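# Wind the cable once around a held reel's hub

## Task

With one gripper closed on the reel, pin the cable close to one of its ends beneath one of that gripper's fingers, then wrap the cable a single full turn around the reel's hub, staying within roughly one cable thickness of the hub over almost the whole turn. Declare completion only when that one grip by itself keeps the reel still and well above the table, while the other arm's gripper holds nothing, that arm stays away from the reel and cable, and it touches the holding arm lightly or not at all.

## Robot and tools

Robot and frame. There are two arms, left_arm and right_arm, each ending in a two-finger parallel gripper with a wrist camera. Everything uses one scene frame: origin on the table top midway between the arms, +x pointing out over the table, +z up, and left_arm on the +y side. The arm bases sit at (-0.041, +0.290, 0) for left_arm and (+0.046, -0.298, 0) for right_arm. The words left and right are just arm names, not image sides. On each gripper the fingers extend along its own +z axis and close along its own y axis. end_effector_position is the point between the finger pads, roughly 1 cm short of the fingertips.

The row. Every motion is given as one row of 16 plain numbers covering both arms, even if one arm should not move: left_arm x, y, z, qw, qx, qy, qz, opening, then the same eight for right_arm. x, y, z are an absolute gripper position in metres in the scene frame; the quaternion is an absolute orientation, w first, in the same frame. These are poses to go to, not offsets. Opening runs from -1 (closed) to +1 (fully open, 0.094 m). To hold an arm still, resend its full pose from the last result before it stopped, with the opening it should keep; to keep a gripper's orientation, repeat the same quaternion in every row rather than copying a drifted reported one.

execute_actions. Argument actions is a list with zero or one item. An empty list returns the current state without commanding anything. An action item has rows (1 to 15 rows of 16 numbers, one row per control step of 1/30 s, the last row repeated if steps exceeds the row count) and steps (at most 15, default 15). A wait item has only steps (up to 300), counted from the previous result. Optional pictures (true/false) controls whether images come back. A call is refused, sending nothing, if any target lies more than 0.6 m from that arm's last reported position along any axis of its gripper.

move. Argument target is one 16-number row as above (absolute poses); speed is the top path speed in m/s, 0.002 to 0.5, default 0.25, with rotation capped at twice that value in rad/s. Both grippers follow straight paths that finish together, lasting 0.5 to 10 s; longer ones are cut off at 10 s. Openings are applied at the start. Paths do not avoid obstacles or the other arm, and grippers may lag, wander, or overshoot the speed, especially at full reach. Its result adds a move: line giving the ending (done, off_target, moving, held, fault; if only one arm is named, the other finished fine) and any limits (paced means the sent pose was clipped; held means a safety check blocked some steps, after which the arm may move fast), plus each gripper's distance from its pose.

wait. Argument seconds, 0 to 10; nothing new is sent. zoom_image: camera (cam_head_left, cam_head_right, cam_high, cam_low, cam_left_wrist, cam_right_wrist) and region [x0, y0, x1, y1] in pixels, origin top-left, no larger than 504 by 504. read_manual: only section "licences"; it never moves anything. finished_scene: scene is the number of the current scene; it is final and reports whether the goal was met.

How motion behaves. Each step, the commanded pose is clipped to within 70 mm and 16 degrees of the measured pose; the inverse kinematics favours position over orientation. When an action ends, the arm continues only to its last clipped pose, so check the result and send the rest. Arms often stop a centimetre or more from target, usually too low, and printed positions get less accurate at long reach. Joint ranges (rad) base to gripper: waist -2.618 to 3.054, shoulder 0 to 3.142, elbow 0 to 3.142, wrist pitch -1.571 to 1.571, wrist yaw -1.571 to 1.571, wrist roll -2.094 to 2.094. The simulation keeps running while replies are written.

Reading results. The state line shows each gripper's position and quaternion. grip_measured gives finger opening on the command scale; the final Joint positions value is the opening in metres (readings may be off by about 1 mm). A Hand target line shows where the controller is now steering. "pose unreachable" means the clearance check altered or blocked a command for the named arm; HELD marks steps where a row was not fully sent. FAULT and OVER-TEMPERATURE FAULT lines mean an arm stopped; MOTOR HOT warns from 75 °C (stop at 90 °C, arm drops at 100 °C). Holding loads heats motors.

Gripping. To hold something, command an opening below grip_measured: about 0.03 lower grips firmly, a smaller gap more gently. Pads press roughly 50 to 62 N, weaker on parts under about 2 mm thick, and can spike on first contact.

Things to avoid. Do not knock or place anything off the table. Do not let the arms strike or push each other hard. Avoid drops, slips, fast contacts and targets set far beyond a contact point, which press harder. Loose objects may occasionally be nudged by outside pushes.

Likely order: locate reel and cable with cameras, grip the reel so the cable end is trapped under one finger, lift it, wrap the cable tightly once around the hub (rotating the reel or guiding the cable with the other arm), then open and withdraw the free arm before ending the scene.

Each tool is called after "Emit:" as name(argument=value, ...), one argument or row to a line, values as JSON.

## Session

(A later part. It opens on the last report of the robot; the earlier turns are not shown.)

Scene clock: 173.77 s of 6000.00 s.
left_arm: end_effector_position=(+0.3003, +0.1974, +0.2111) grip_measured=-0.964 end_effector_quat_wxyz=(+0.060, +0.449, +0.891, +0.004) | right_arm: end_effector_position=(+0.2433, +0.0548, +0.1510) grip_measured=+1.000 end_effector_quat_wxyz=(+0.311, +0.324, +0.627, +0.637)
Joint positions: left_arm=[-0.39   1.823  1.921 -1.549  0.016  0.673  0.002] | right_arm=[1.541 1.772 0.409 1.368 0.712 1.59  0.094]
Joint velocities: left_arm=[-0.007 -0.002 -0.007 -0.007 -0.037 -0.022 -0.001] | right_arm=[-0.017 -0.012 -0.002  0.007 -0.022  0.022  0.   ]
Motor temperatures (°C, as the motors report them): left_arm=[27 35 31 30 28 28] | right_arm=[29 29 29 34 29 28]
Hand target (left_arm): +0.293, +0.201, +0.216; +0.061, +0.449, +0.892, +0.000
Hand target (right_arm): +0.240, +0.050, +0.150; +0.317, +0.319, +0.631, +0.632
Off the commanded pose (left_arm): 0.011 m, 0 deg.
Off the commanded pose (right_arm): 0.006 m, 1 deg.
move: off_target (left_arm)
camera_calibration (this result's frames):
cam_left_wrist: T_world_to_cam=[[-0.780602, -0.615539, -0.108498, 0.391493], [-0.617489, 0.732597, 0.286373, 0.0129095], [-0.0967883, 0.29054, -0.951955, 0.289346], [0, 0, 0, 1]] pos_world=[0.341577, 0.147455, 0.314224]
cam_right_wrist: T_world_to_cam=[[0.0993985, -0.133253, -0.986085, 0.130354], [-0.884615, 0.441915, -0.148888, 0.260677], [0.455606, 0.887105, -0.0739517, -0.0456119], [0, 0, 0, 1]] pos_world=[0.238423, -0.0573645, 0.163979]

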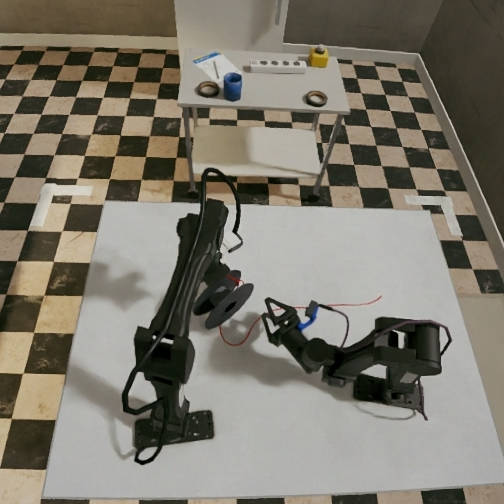

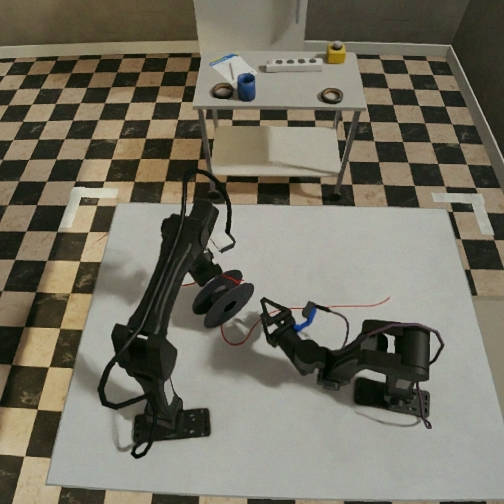

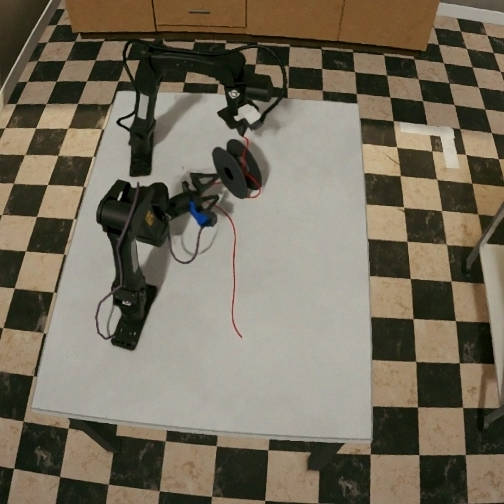

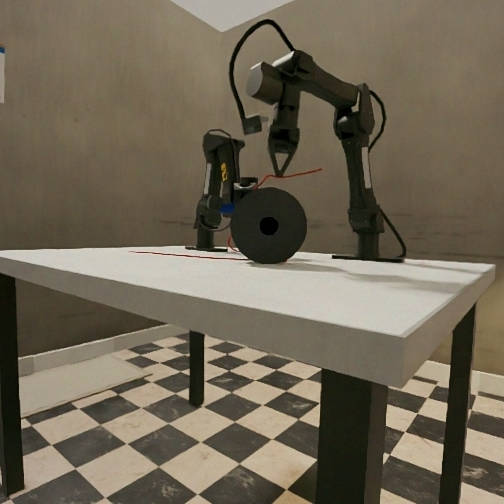

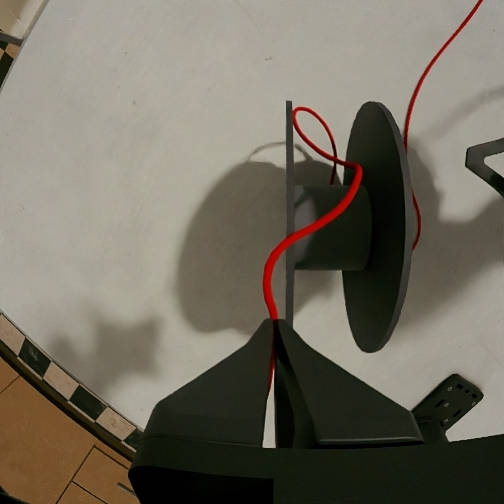

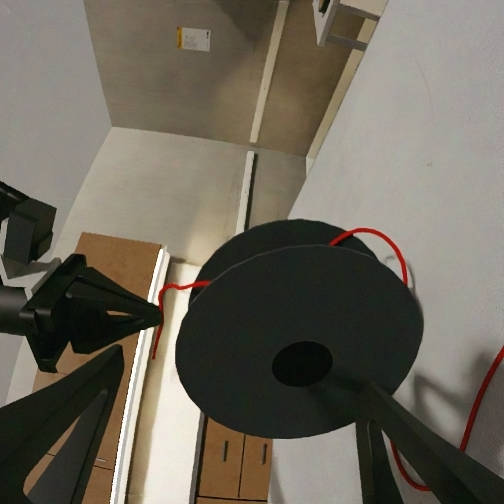

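Emit:
move(
  target=[0.258,0.185,0.205,0.03,0.45,0.893,0,-1,0.24,0.05,0.151,0.318,0.318,0.631,0.631,1],
  speed=0.2,
)

Emit:
move(
  target=[0.262,0.18,0.13,0,0.45,0.893,0,-1,0.24,0.05,0.151,0.318,0.318,0.631,0.631,1],
  speed=0.08,
)

Emit:
move(
  target=[0.36,0.05,0.135,0,0.45,0.893,0,-1,0.24,-0.03,0.16,0.318,0.318,0.631,0.631,1],
  speed=0.05,
)

Scene clock: 183.57 s of 6000.00 s.
left_arm: end_effector_position=(+0.2655, +0.1847, +0.2018) grip_measured=-0.964 end_effector_quat_wxyz=(+0.030, +0.450, +0.892, -0.002) | right_arm: end_effector_position=(+0.2433, +0.0548, +0.1514) grip_measured=+1.000 end_effector_quat_wxyz=(+0.312, +0.324, +0.627, +0.637)
Joint positions: left_arm=[-0.458  1.75   1.797 -1.558  0.012  0.606  0.002] | right_arm=[1.541 1.772 0.409 1.37  0.713 1.588 0.094]
Joint velocities: left_arm=[-0.002  0.002 -0.007  0.037  0.051 -0.095 -0.   ] | right_arm=[ 0.007  0.007  0.002 -0.022 -0.007 -0.037  0.   ]
Motor temperatures (°C, as the motors report them): left_arm=[27 35 31 30 28 28] | right_arm=[29 29 29 34 29 28]
Hand target (left_arm): +0.258, +0.186, +0.205; +0.029, +0.449, +0.893, -0.000
Hand target (right_arm): +0.240, +0.050, +0.151; +0.318, +0.318, +0.631, +0.631
Off the commanded pose (left_arm): 0.008 m, 0 deg.
Off the commanded pose (right_arm): 0.006 m, 1 deg.
After step 180, 3.00 s passed at rest.
move: done
camera_calibration (this result's frames):
cam_left_wrist: T_world_to_cam=[[-0.78695, -0.612709, -0.0727867, 0.349377], [-0.598164, 0.72864, 0.333593, -0.010514], [-0.15136, 0.306059, -0.939903, 0.289937], [0, 0, 0, 1]] pos_world=[0.312538, 0.132989, 0.30145]
cam_right_wrist: T_world_to_cam=[[0.100875, -0.132965, -0.985974, 0.130337], [-0.88421, 0.44231, -0.150112, 0.260861], [0.456066, 0.886951, -0.0729508, -0.0458061], [0, 0, 0, 1]] pos_world=[0.238399, -0.0574235, 0.164325]

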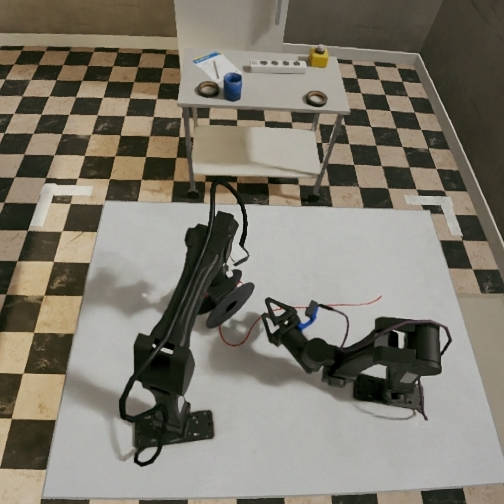

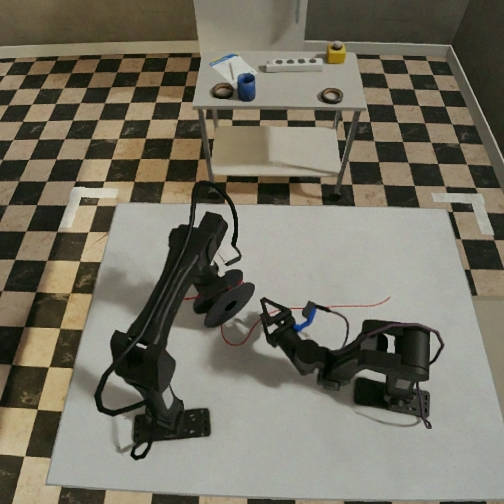

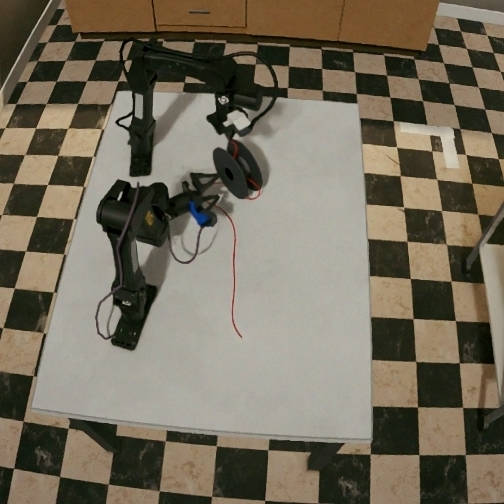

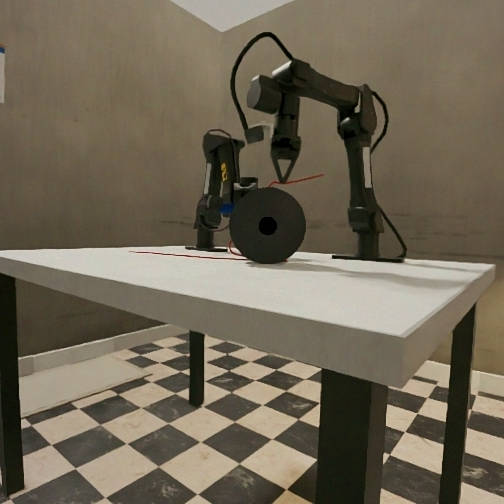

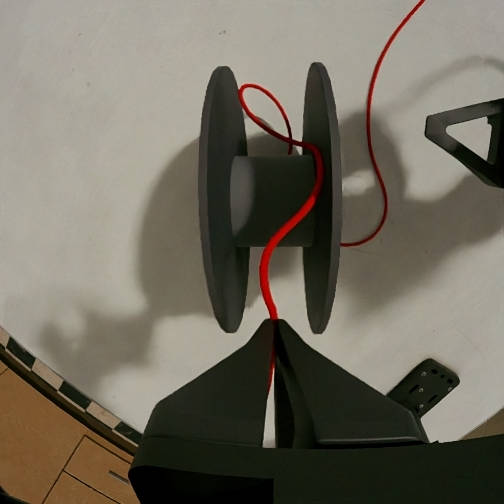

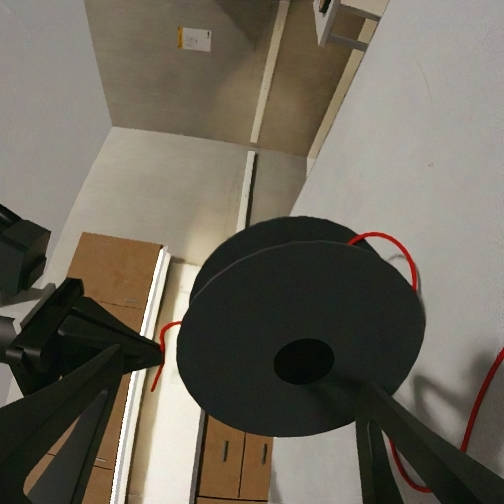

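Scene clock: 184.93 s of 6000.00 s.
left_arm: end_effector_position=(+0.2622, +0.1827, +0.1365) grip_measured=-0.964 end_effector_quat_wxyz=(+0.004, +0.448, +0.894, -0.001) | right_arm: end_effector_position=(+0.2433, +0.0548, +0.1519) grip_measured=+1.000 end_effector_quat_wxyz=(+0.311, +0.324, +0.626, +0.638)
Joint positions: left_arm=[-0.472  1.75   1.536 -1.348  0.003  0.587  0.002] | right_arm=[1.541 1.772 0.409 1.372 0.713 1.588 0.094]
Joint velocities: left_arm=[ 0.002 -0.012  0.002  0.066 -0.051 -0.022  0.001] | right_arm=[-0.012 -0.012 -0.002 -0.007 -0.022  0.022  0.   ]
Motor temperatures (°C, as the motors report them): left_arm=[27 34 31 30 28 28] | right_arm=[29 29 29 34 29 28]
Hand target (left_arm): +0.262, +0.180, +0.130; -0.000, +0.450, +0.893, +0.000
Hand target (right_arm): +0.240, +0.050, +0.151; +0.318, +0.318, +0.631, +0.632
Off the commanded pose (left_arm): 0.007 m, 1 deg.
Off the commanded pose (right_arm): 0.006 m, 1 deg.
move: done
camera_calibration (this result's frames):
cam_left_wrist: T_world_to_cam=[[-0.786114, -0.61593, -0.0515206, 0.338294], [-0.586169, 0.716493, 0.378211, 0.00368974], [-0.196037, 0.327517, -0.924285, 0.234354], [0, 0, 0, 1]] pos_world=[0.314043, 0.128967, 0.232644]
cam_right_wrist: T_world_to_cam=[[0.101142, -0.13046, -0.986281, 0.130644], [-0.884171, 0.442688, -0.149227, 0.260767], [0.456083, 0.887134, -0.0705743, -0.0461437], [0, 0, 0, 1]] pos_world=[0.238395, -0.0574593, 0.164509]

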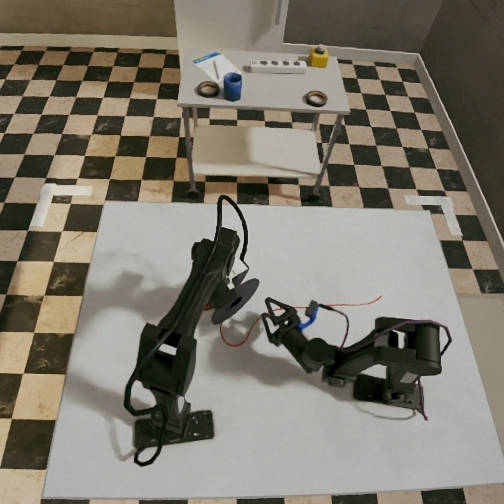

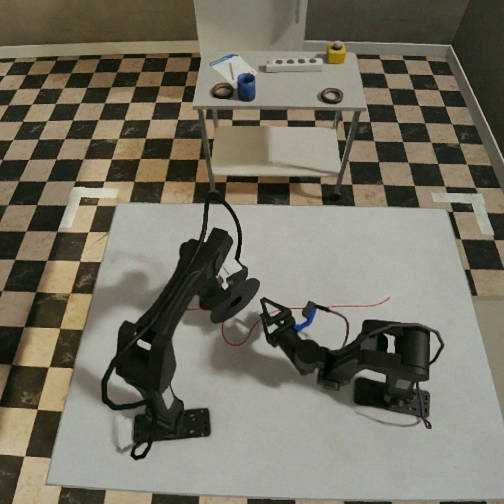

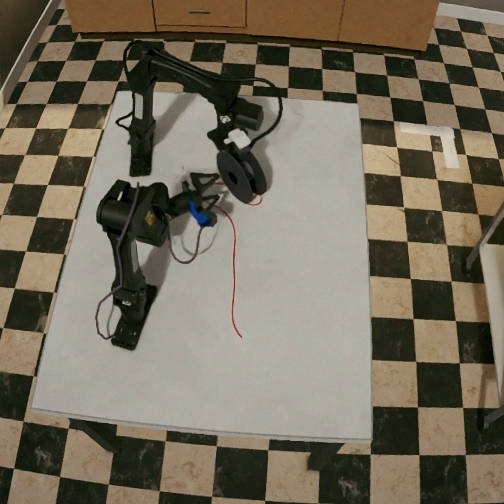

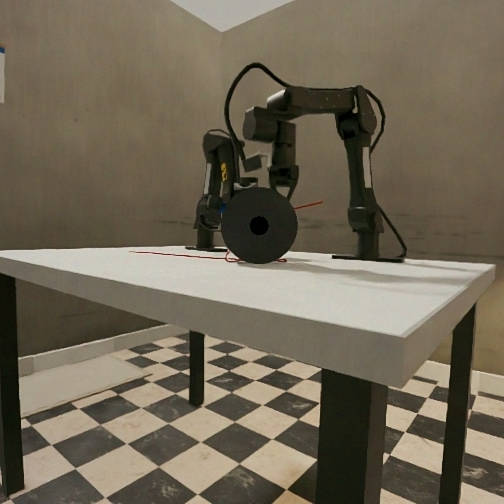

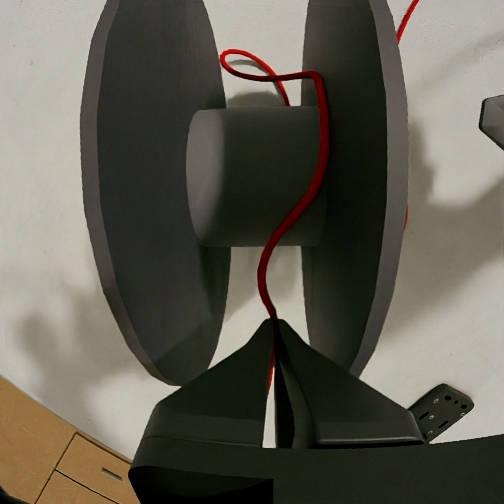

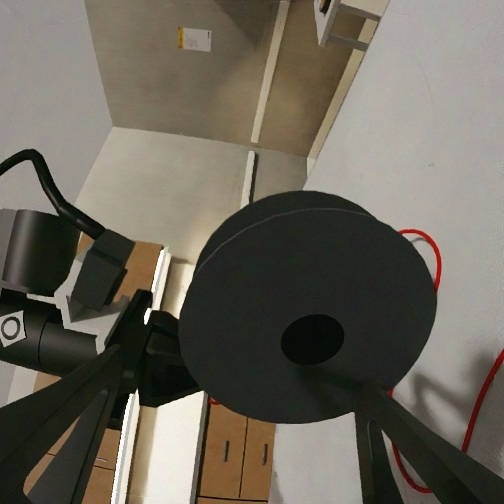

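Scene clock: 188.53 s of 6000.00 s.
left_arm: end_effector_position=(+0.3566, +0.0528, +0.1335) grip_measured=-0.964 end_effector_quat_wxyz=(+0.034, +0.450, +0.893, -0.003) | right_arm: end_effector_position=(+0.2401, -0.0254, +0.1655) grip_measured=+1.000 end_effector_quat_wxyz=(+0.313, +0.325, +0.618, +0.644)
Joint positions: left_arm=[-0.67   2.347  2.406 -1.562  0.     0.393  0.002] | right_arm=[1.462 1.428 0.12  1.339 0.639 1.584 0.094]
Joint velocities: left_arm=[ 0.007  0.007 -0.012 -0.037 -0.007 -0.051  0.001] | right_arm=[-0.007  0.007  0.002 -0.037  0.022  0.007  0.   ]
Motor temperatures (°C, as the motors report them): left_arm=[27 34 31 30 28 28] | right_arm=[29 29 29 34 29 28]
Hand target (left_arm): +0.356, +0.049, +0.133; +0.033, +0.450, +0.892, -0.002
Hand target (right_arm): +0.240, -0.030, +0.159; +0.319, +0.317, +0.631, +0.632
Off the commanded pose (left_arm): 0.005 m, 4 deg.
Off the commanded pose (right_arm): 0.007 m, 2 deg.
joint sent to its limit (left arm) — the command would take joint 4 (wrist pitch) past its lower limit, so that joint was sent only as far as its limit.
move: off_target (left_arm)
camera_calibration (this result's frames):
cam_left_wrist: T_world_to_cam=[[-0.785694, -0.614191, -0.0738517, 0.335048], [-0.600901, 0.729373, 0.327008, 0.164667], [-0.14698, 0.301306, -0.942132, 0.278888], [0, 0, 0, 1]] pos_world=[0.403185, 0.00164904, 0.233646]
cam_right_wrist: T_world_to_cam=[[0.109776, -0.114323, -0.98736, 0.132482], [-0.880521, 0.449659, -0.149962, 0.294888], [0.46112, 0.885854, -0.0513023, 0.0229953], [0, 0, 0, 1]] pos_world=[0.234508, -0.137824, 0.176209]

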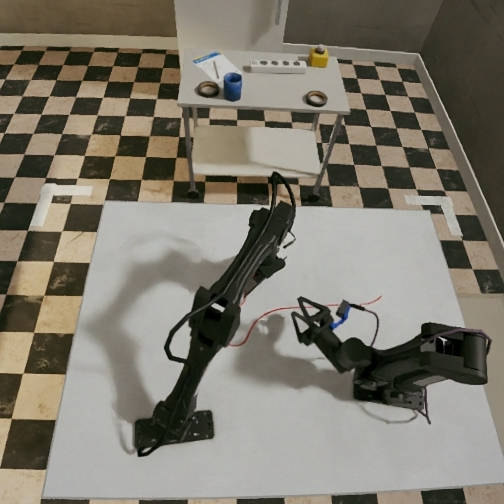

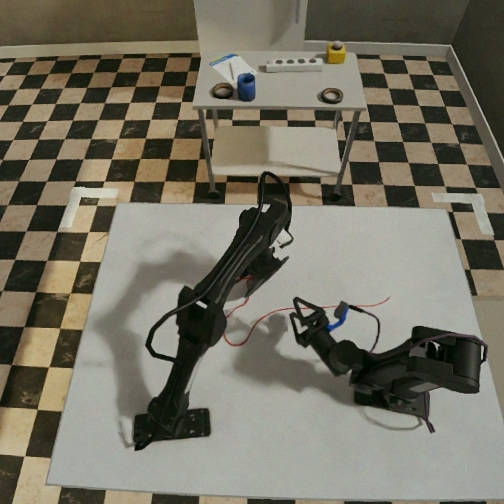

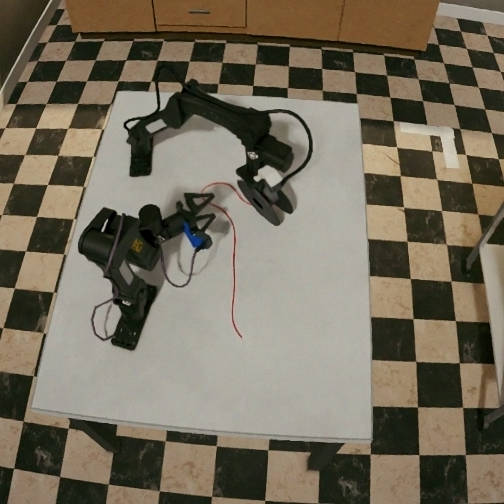

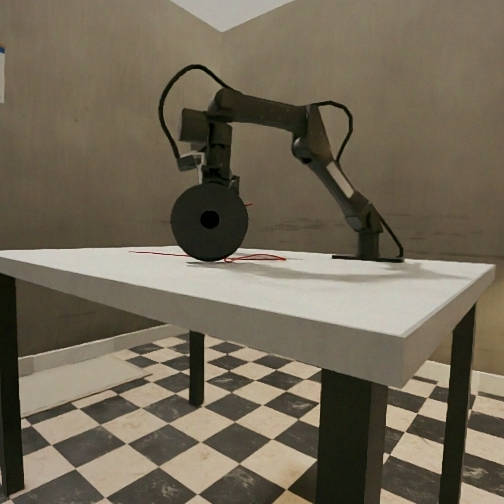

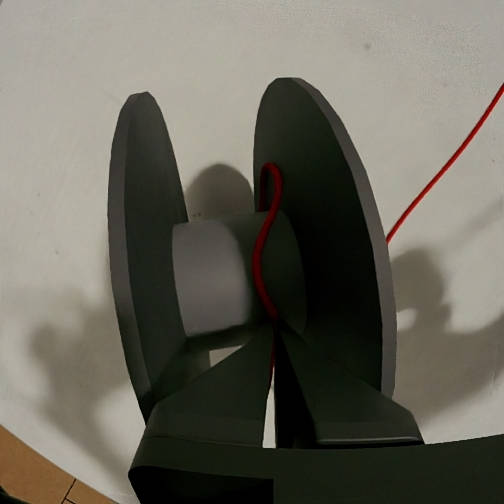

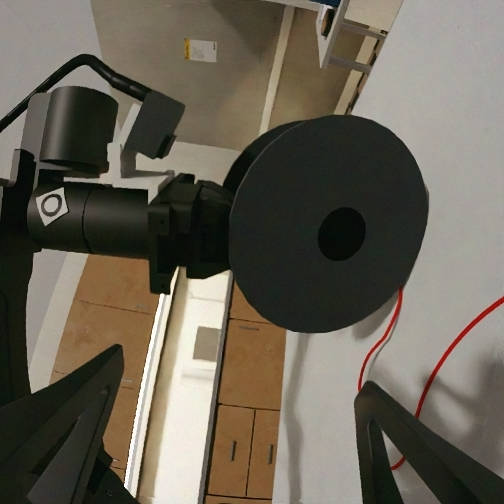

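Emit:
move(
  target=[0.37,0.058,0.14,0.03,0.4,0.916,0,-1,0.27,-0.03,0.152,0.29,0.29,0.645,0.645,1],
  speed=0.05,
)

Scene clock: 193.13 s of 6000.00 s.
left_arm: end_effector_position=(+0.3650, +0.0553, +0.1350) grip_measured=-0.964 end_effector_quat_wxyz=(+0.042, +0.407, +0.912, -0.003) | right_arm: end_effector_position=(+0.2696, -0.0279, +0.1601) grip_measured=+1.000 end_effector_quat_wxyz=(+0.288, +0.293, +0.634, +0.655)
Joint positions: left_arm=[-0.658  2.364  2.442 -1.564 -0.003  0.311  0.002] | right_arm=[1.222 1.486 0.12  1.391 0.31  1.581 0.094]
Joint velocities: left_arm=[ 0.012  0.007 -0.002 -0.037 -0.095  0.022  0.001] | right_arm=[-0.007 -0.002  0.022 -0.007  0.022  0.081  0.   ]
Motor temperatures (°C, as the motors report them): left_arm=[27 34 31 30 28 28] | right_arm=[29 29 28 35 29 28]
Hand target (left_arm): +0.370, +0.058, +0.140; +0.049, +0.400, +0.915, -0.002
Hand target (right_arm): +0.270, -0.030, +0.153; +0.292, +0.287, +0.645, +0.645
Off the commanded pose (left_arm): 0.008 m, 2 deg.
Off the commanded pose (right_arm): 0.008 m, 2 deg.
joint sent to its limit (left arm) — the command would take joint 4 (wrist pitch) past its lower limit, so that joint was sent only as far as its limit.
move: done
camera_calibration (this result's frames):
cam_left_wrist: T_world_to_cam=[[-0.723602, -0.685909, -0.0769969, 0.325142], [-0.67105, 0.673011, 0.311043, 0.198265], [-0.161527, 0.27674, -0.947272, 0.288167], [0, 0, 0, 1]] pos_world=[0.414867, 0.00983611, 0.236338]
cam_right_wrist: T_world_to_cam=[[0.128051, -0.114568, -0.985128, 0.118335], [-0.915529, 0.368262, -0.161832, 0.330248], [0.381326, 0.922636, -0.057734, 0.0348928], [0, 0, 0, 1]] pos_world=[0.273893, -0.140254, 0.172035]

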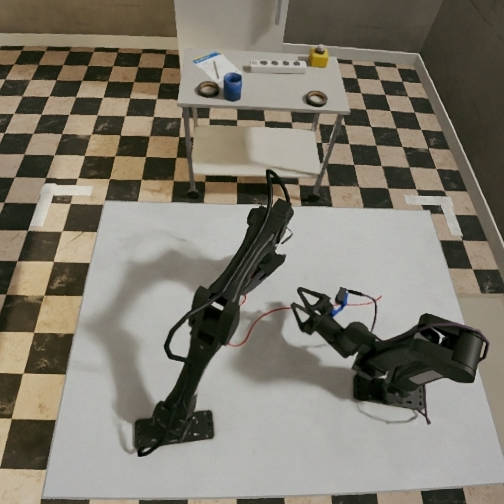

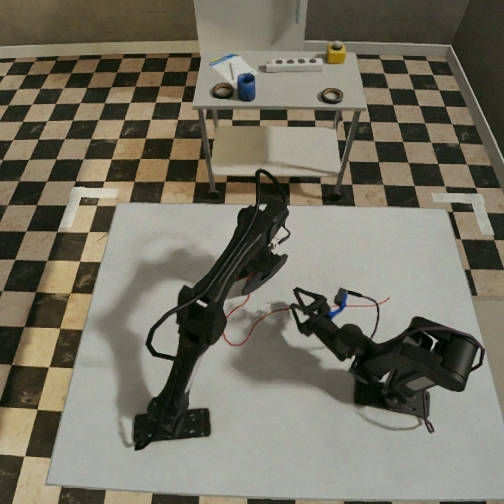

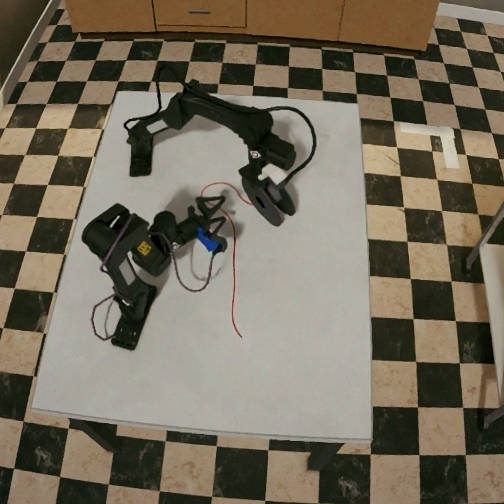

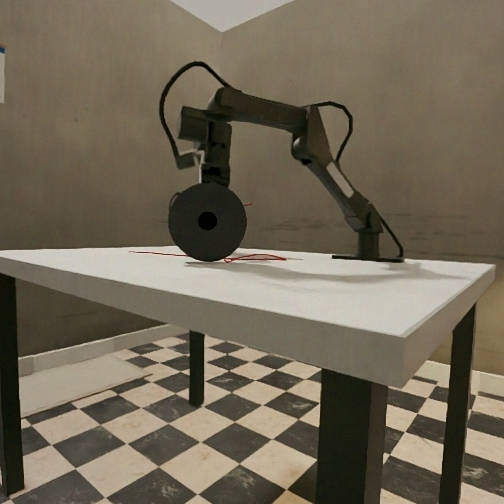

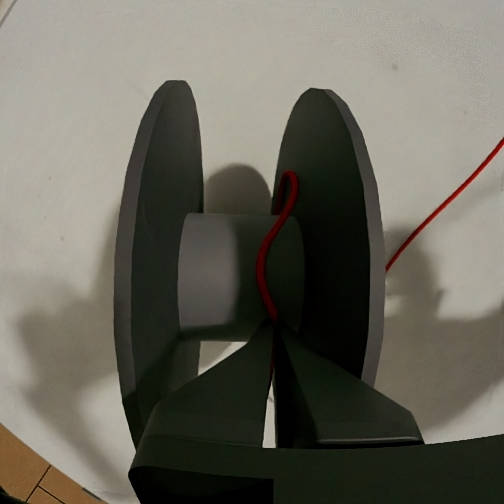

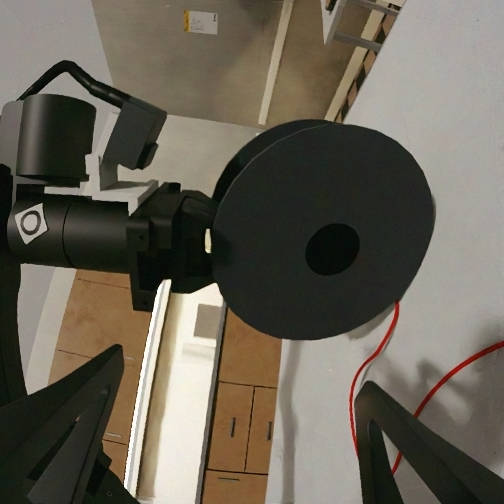

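Emit:
move(
  target=[0.382,0.07,0.15,0.05,0.4,0.916,0,-1,0.315,0.015,0.149,0.29,0.29,0.645,0.645,1],
  speed=0.05,
)

Scene clock: 199.03 s of 6000.00 s.
left_arm: end_effector_position=(+0.3779, +0.0677, +0.1436) grip_measured=-0.964 end_effector_quat_wxyz=(+0.058, +0.400, +0.914, -0.002) | right_arm: end_effector_position=(+0.3103, +0.0113, +0.1525) grip_measured=+1.000 end_effector_quat_wxyz=(+0.288, +0.293, +0.639, +0.650)
Joint positions: left_arm=[-0.622  2.364  2.475 -1.565 -0.005  0.334  0.002] | right_arm=[1.158 1.716 0.326 1.403 0.245 1.582 0.094]
Joint velocities: left_arm=[ 0.012 -0.007 -0.017 -0.022 -0.051 -0.022  0.   ] | right_arm=[ 0.002  0.002 -0.012 -0.022 -0.022 -0.022  0.   ]
Motor temperatures (°C, as the motors report them): left_arm=[27 35 31 30 28 28] | right_arm=[29 29 29 35 29 28]
Hand target (left_arm): +0.382, +0.070, +0.150; +0.066, +0.400, +0.914, -0.001
Hand target (right_arm): +0.315, +0.015, +0.150; +0.291, +0.289, +0.645, +0.645
Off the commanded pose (left_arm): 0.008 m, 1 deg.
Off the commanded pose (right_arm): 0.007 m, 1 deg.
joint sent to its limit (left arm) — the command would take joint 4 (wrist pitch) past its lower limit, so that joint was sent only as far as its limit.
move: done
camera_calibration (this result's frames):
cam_left_wrist: T_world_to_cam=[[-0.711666, -0.696709, -0.0901531, 0.341679], [-0.689074, 0.667289, 0.282671, 0.207134], [-0.136782, 0.26329, -0.954971, 0.287637], [0, 0, 0, 1]] pos_world=[0.425235, 0.0241005, 0.246938]
cam_right_wrist: T_world_to_cam=[[0.121523, -0.125672, -0.984601, 0.112133], [-0.916744, 0.366088, -0.159874, 0.351914], [0.380542, 0.922055, -0.0707211, -0.0150619], [0, 0, 0, 1]] pos_world=[0.31472, -0.100852, 0.165603]

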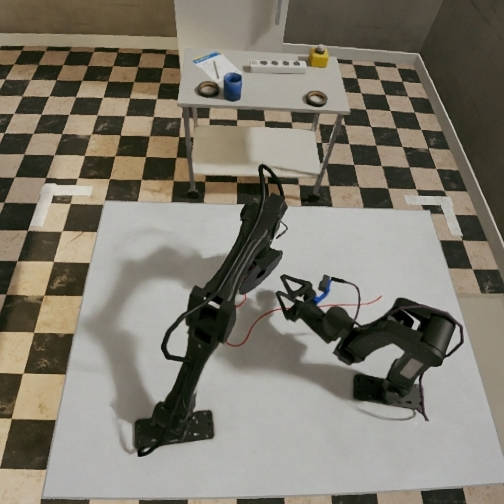

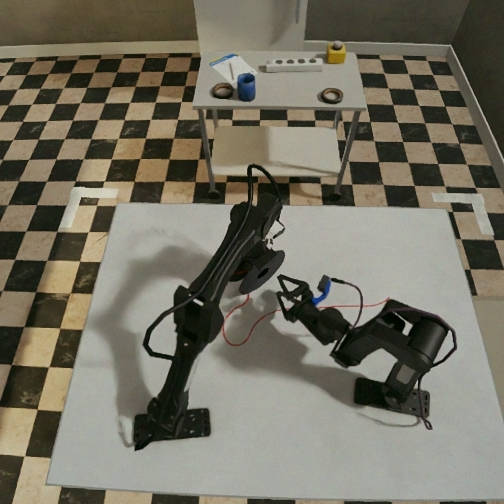

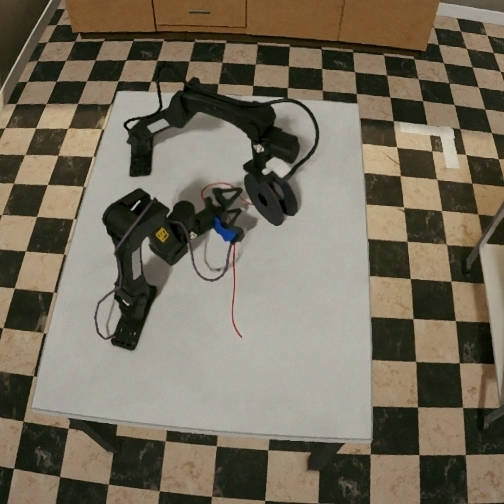

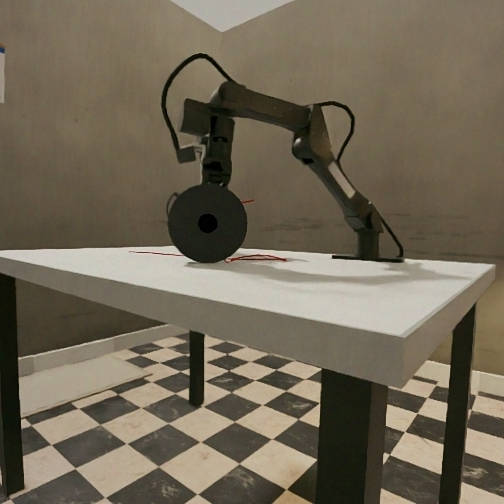

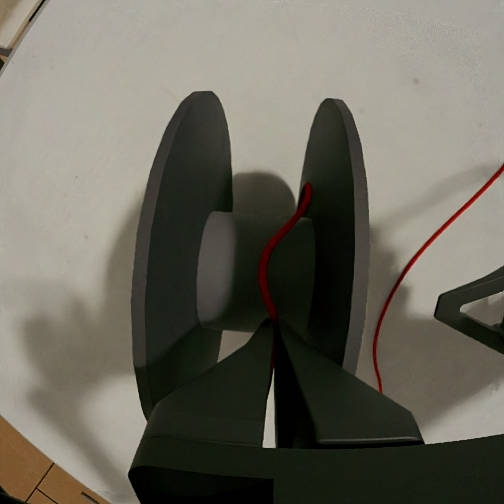

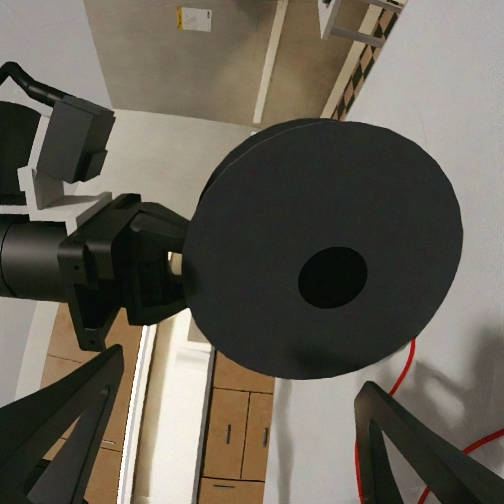

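Emit:
move(
  target=[0.385,0.075,0.25,0.13,0.4,0.907,-0.03,-1,0.358,0.055,0.149,0.29,0.29,0.645,0.645,1],
  speed=0.06,
)

Scene clock: 205.50 s of 6000.00 s.
left_arm: end_effector_position=(+0.3857, +0.0714, +0.2294) grip_measured=-0.964 end_effector_quat_wxyz=(+0.170, +0.398, +0.901, -0.029) | right_arm: end_effector_position=(+0.3525, +0.0517, +0.1530) grip_measured=+1.000 end_effector_quat_wxyz=(+0.287, +0.294, +0.638, +0.651)
Joint positions: left_arm=[-0.59   2.243  2.581 -1.566  0.042  0.365  0.002] | right_arm=[1.116 1.867 0.559 1.321 0.203 1.583 0.094]
Joint velocities: left_arm=[ 0.002 -0.012 -0.017  0.007 -0.007  0.037  0.   ] | right_arm=[ 0.002  0.012 -0.002  0.081  0.051  0.007  0.   ]
Motor temperatures (°C, as the motors report them): left_arm=[27 35 32 30 28 28] | right_arm=[29 29 29 35 29 28]
Hand target (left_arm): +0.385, +0.075, +0.249; +0.193, +0.396, +0.897, -0.033
Hand target (right_arm): +0.358, +0.055, +0.150; +0.290, +0.290, +0.645, +0.645
Off the commanded pose (left_arm): 0.021 m, 5 deg.
Off the commanded pose (right_arm): 0.008 m, 1 deg.
joint sent to its limit (left arm) — the command would take joint 4 (wrist pitch) past its lower limit, so that joint was sent only as far as its limit.
move: off_target (left_arm)
camera_calibration (this result's frames):
cam_left_wrist: T_world_to_cam=[[-0.698586, -0.704897, -0.122871, 0.360565], [-0.714099, 0.697674, 0.0575536, 0.244948], [0.0451547, 0.127948, -0.990752, 0.317329], [0, 0, 0, 1]] pos_world=[0.412475, 0.0426655, 0.344599]
cam_right_wrist: T_world_to_cam=[[0.121211, -0.124491, -0.984789, 0.112721], [-0.916948, 0.365908, -0.159117, 0.375915], [0.380151, 0.922287, -0.0697995, -0.0683415], [0, 0, 0, 1]] pos_world=[0.357011, -0.060487, 0.166051]

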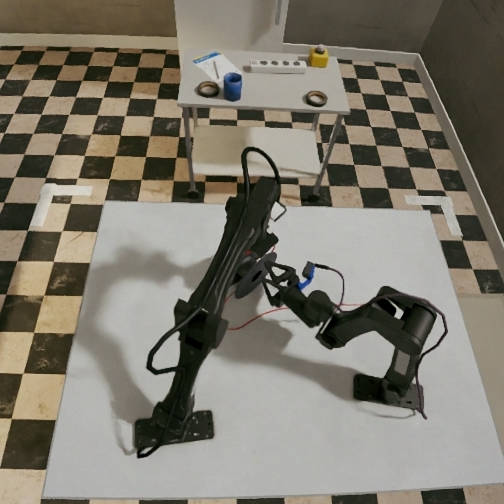

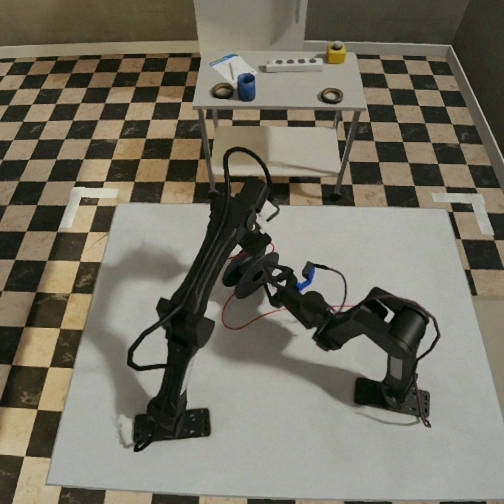

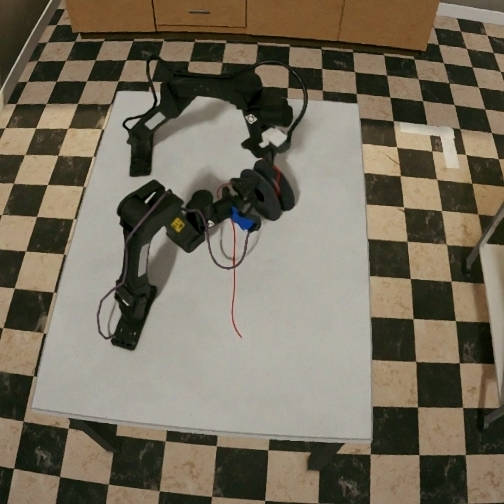

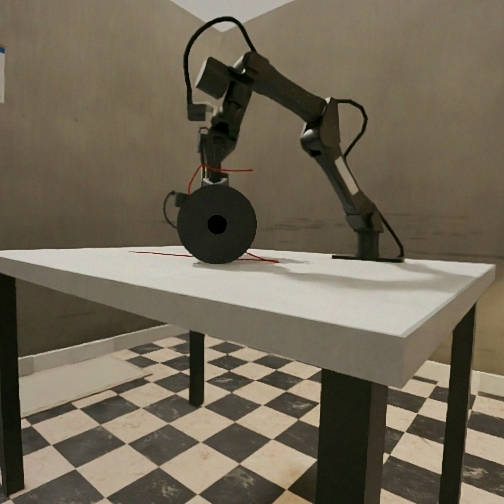

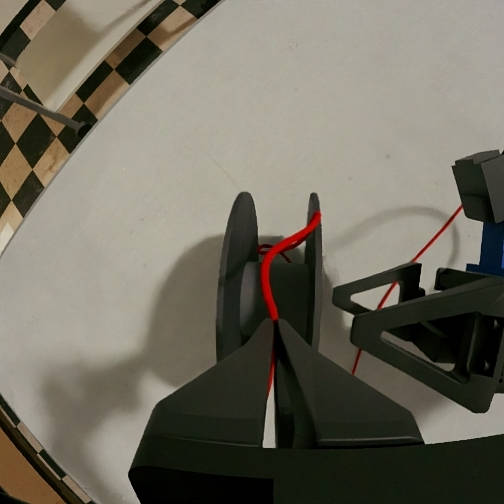

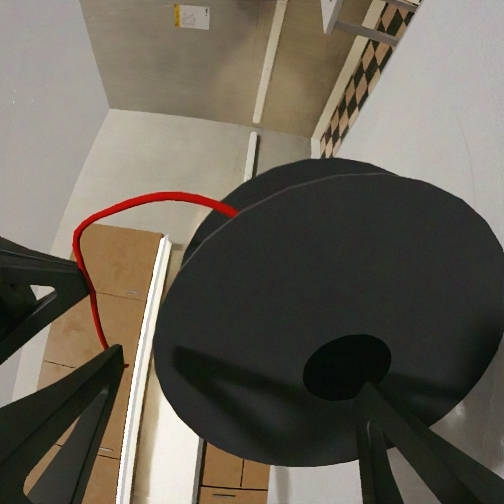

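Emit:
move(
  target=[0.385,0.075,0.25,0.17,0.4,0.9,-0.03,-1,0.345,0.078,0.149,0.29,0.29,0.645,0.645,1],
  speed=0.1,
)

Scene clock: 217.70 s of 6000.00 s.
left_arm: end_effector_position=(+0.3856, +0.0713, +0.2294) grip_measured=-0.964 end_effector_quat_wxyz=(+0.170, +0.400, +0.900, -0.029) | right_arm: end_effector_position=(+0.3425, +0.0734, +0.1523) grip_measured=+1.000 end_effector_quat_wxyz=(+0.283, +0.290, +0.640, +0.652)
Joint positions: left_arm=[-0.59   2.243  2.581 -1.566  0.043  0.369  0.002] | right_arm=[1.179 1.899 0.607 1.305 0.255 1.584 0.094]
Joint velocities: left_arm=[ 0.002  0.002  0.007 -0.051  0.007 -0.022  0.001] | right_arm=[-0.002  0.002 -0.002 -0.066  0.051  0.066  0.   ]
Motor temperatures (°C, as the motors report them): left_arm=[27 37 32 30 28 28] | right_arm=[29 29 29 35 29 28]
Hand target (left_arm): +0.384, +0.075, +0.249; +0.192, +0.398, +0.896, -0.031
Hand target (right_arm): +0.345, +0.078, +0.149; +0.289, +0.290, +0.645, +0.645
Off the commanded pose (left_arm): 0.021 m, 0 deg.
Off the commanded pose (right_arm): 0.006 m, 1 deg.
joint sent to its limit (left arm) — the command would take joint 4 (wrist pitch) past its lower limit, so that joint was sent only as far as its limit.
After step 180, 5.47 s passed at rest.
move: off_target (left_arm)
camera_calibration (this result's frames):
cam_left_wrist: T_world_to_cam=[[-0.701729, -0.701622, -0.123706, 0.361607], [-0.710939, 0.700888, 0.0576248, 0.243524], [0.0462731, 0.128384, -0.990644, 0.316865], [0, 0, 0, 1]] pos_world=[0.412219, 0.0423478, 0.3446]
cam_right_wrist: T_world_to_cam=[[0.121644, -0.122765, -0.984953, 0.115646], [-0.921237, 0.355435, -0.158077, 0.360759], [0.369493, 0.926604, -0.0698588, -0.0812181], [0, 0, 0, 1]] pos_world=[0.348287, -0.0387723, 0.16526]

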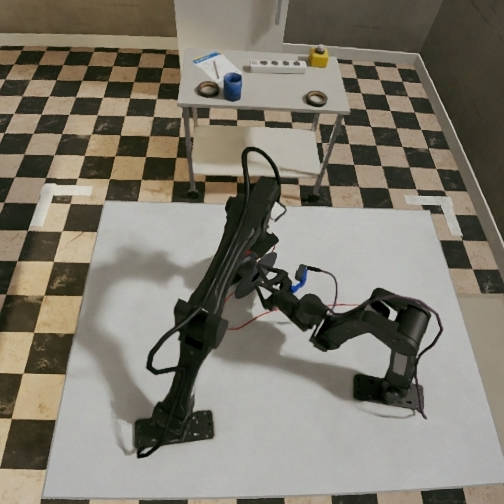

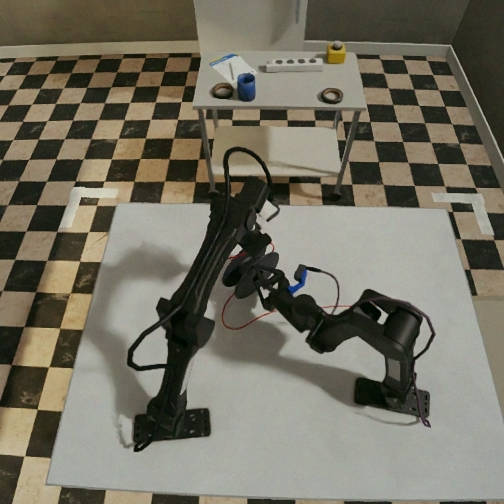

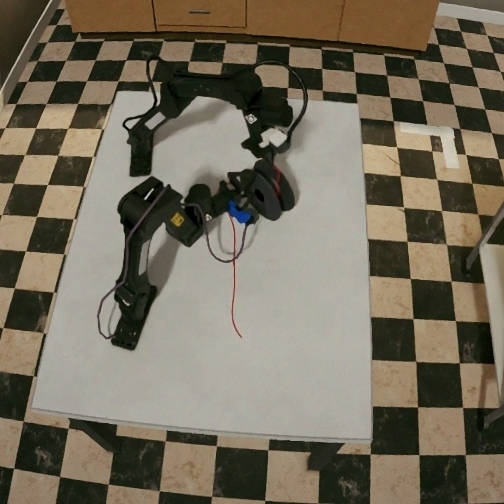

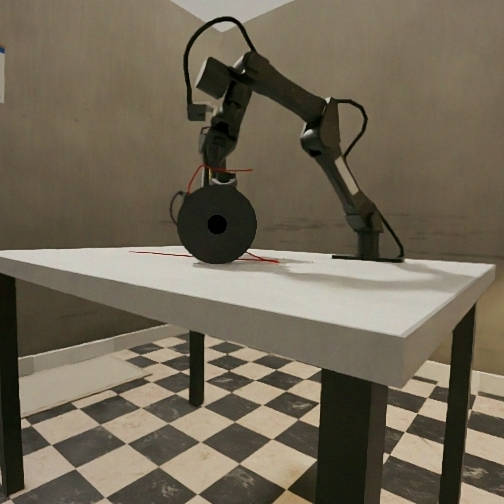

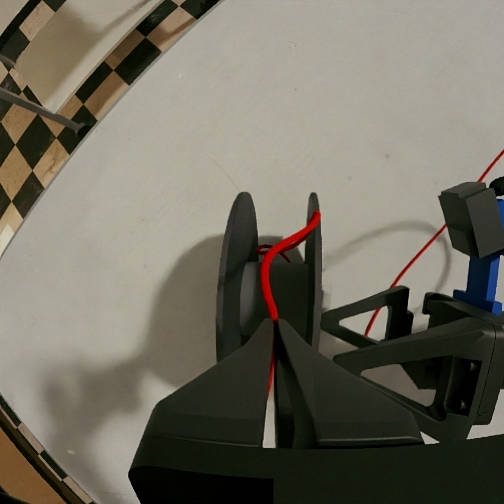

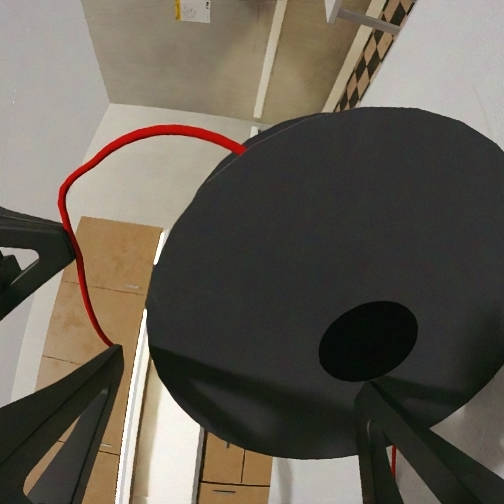

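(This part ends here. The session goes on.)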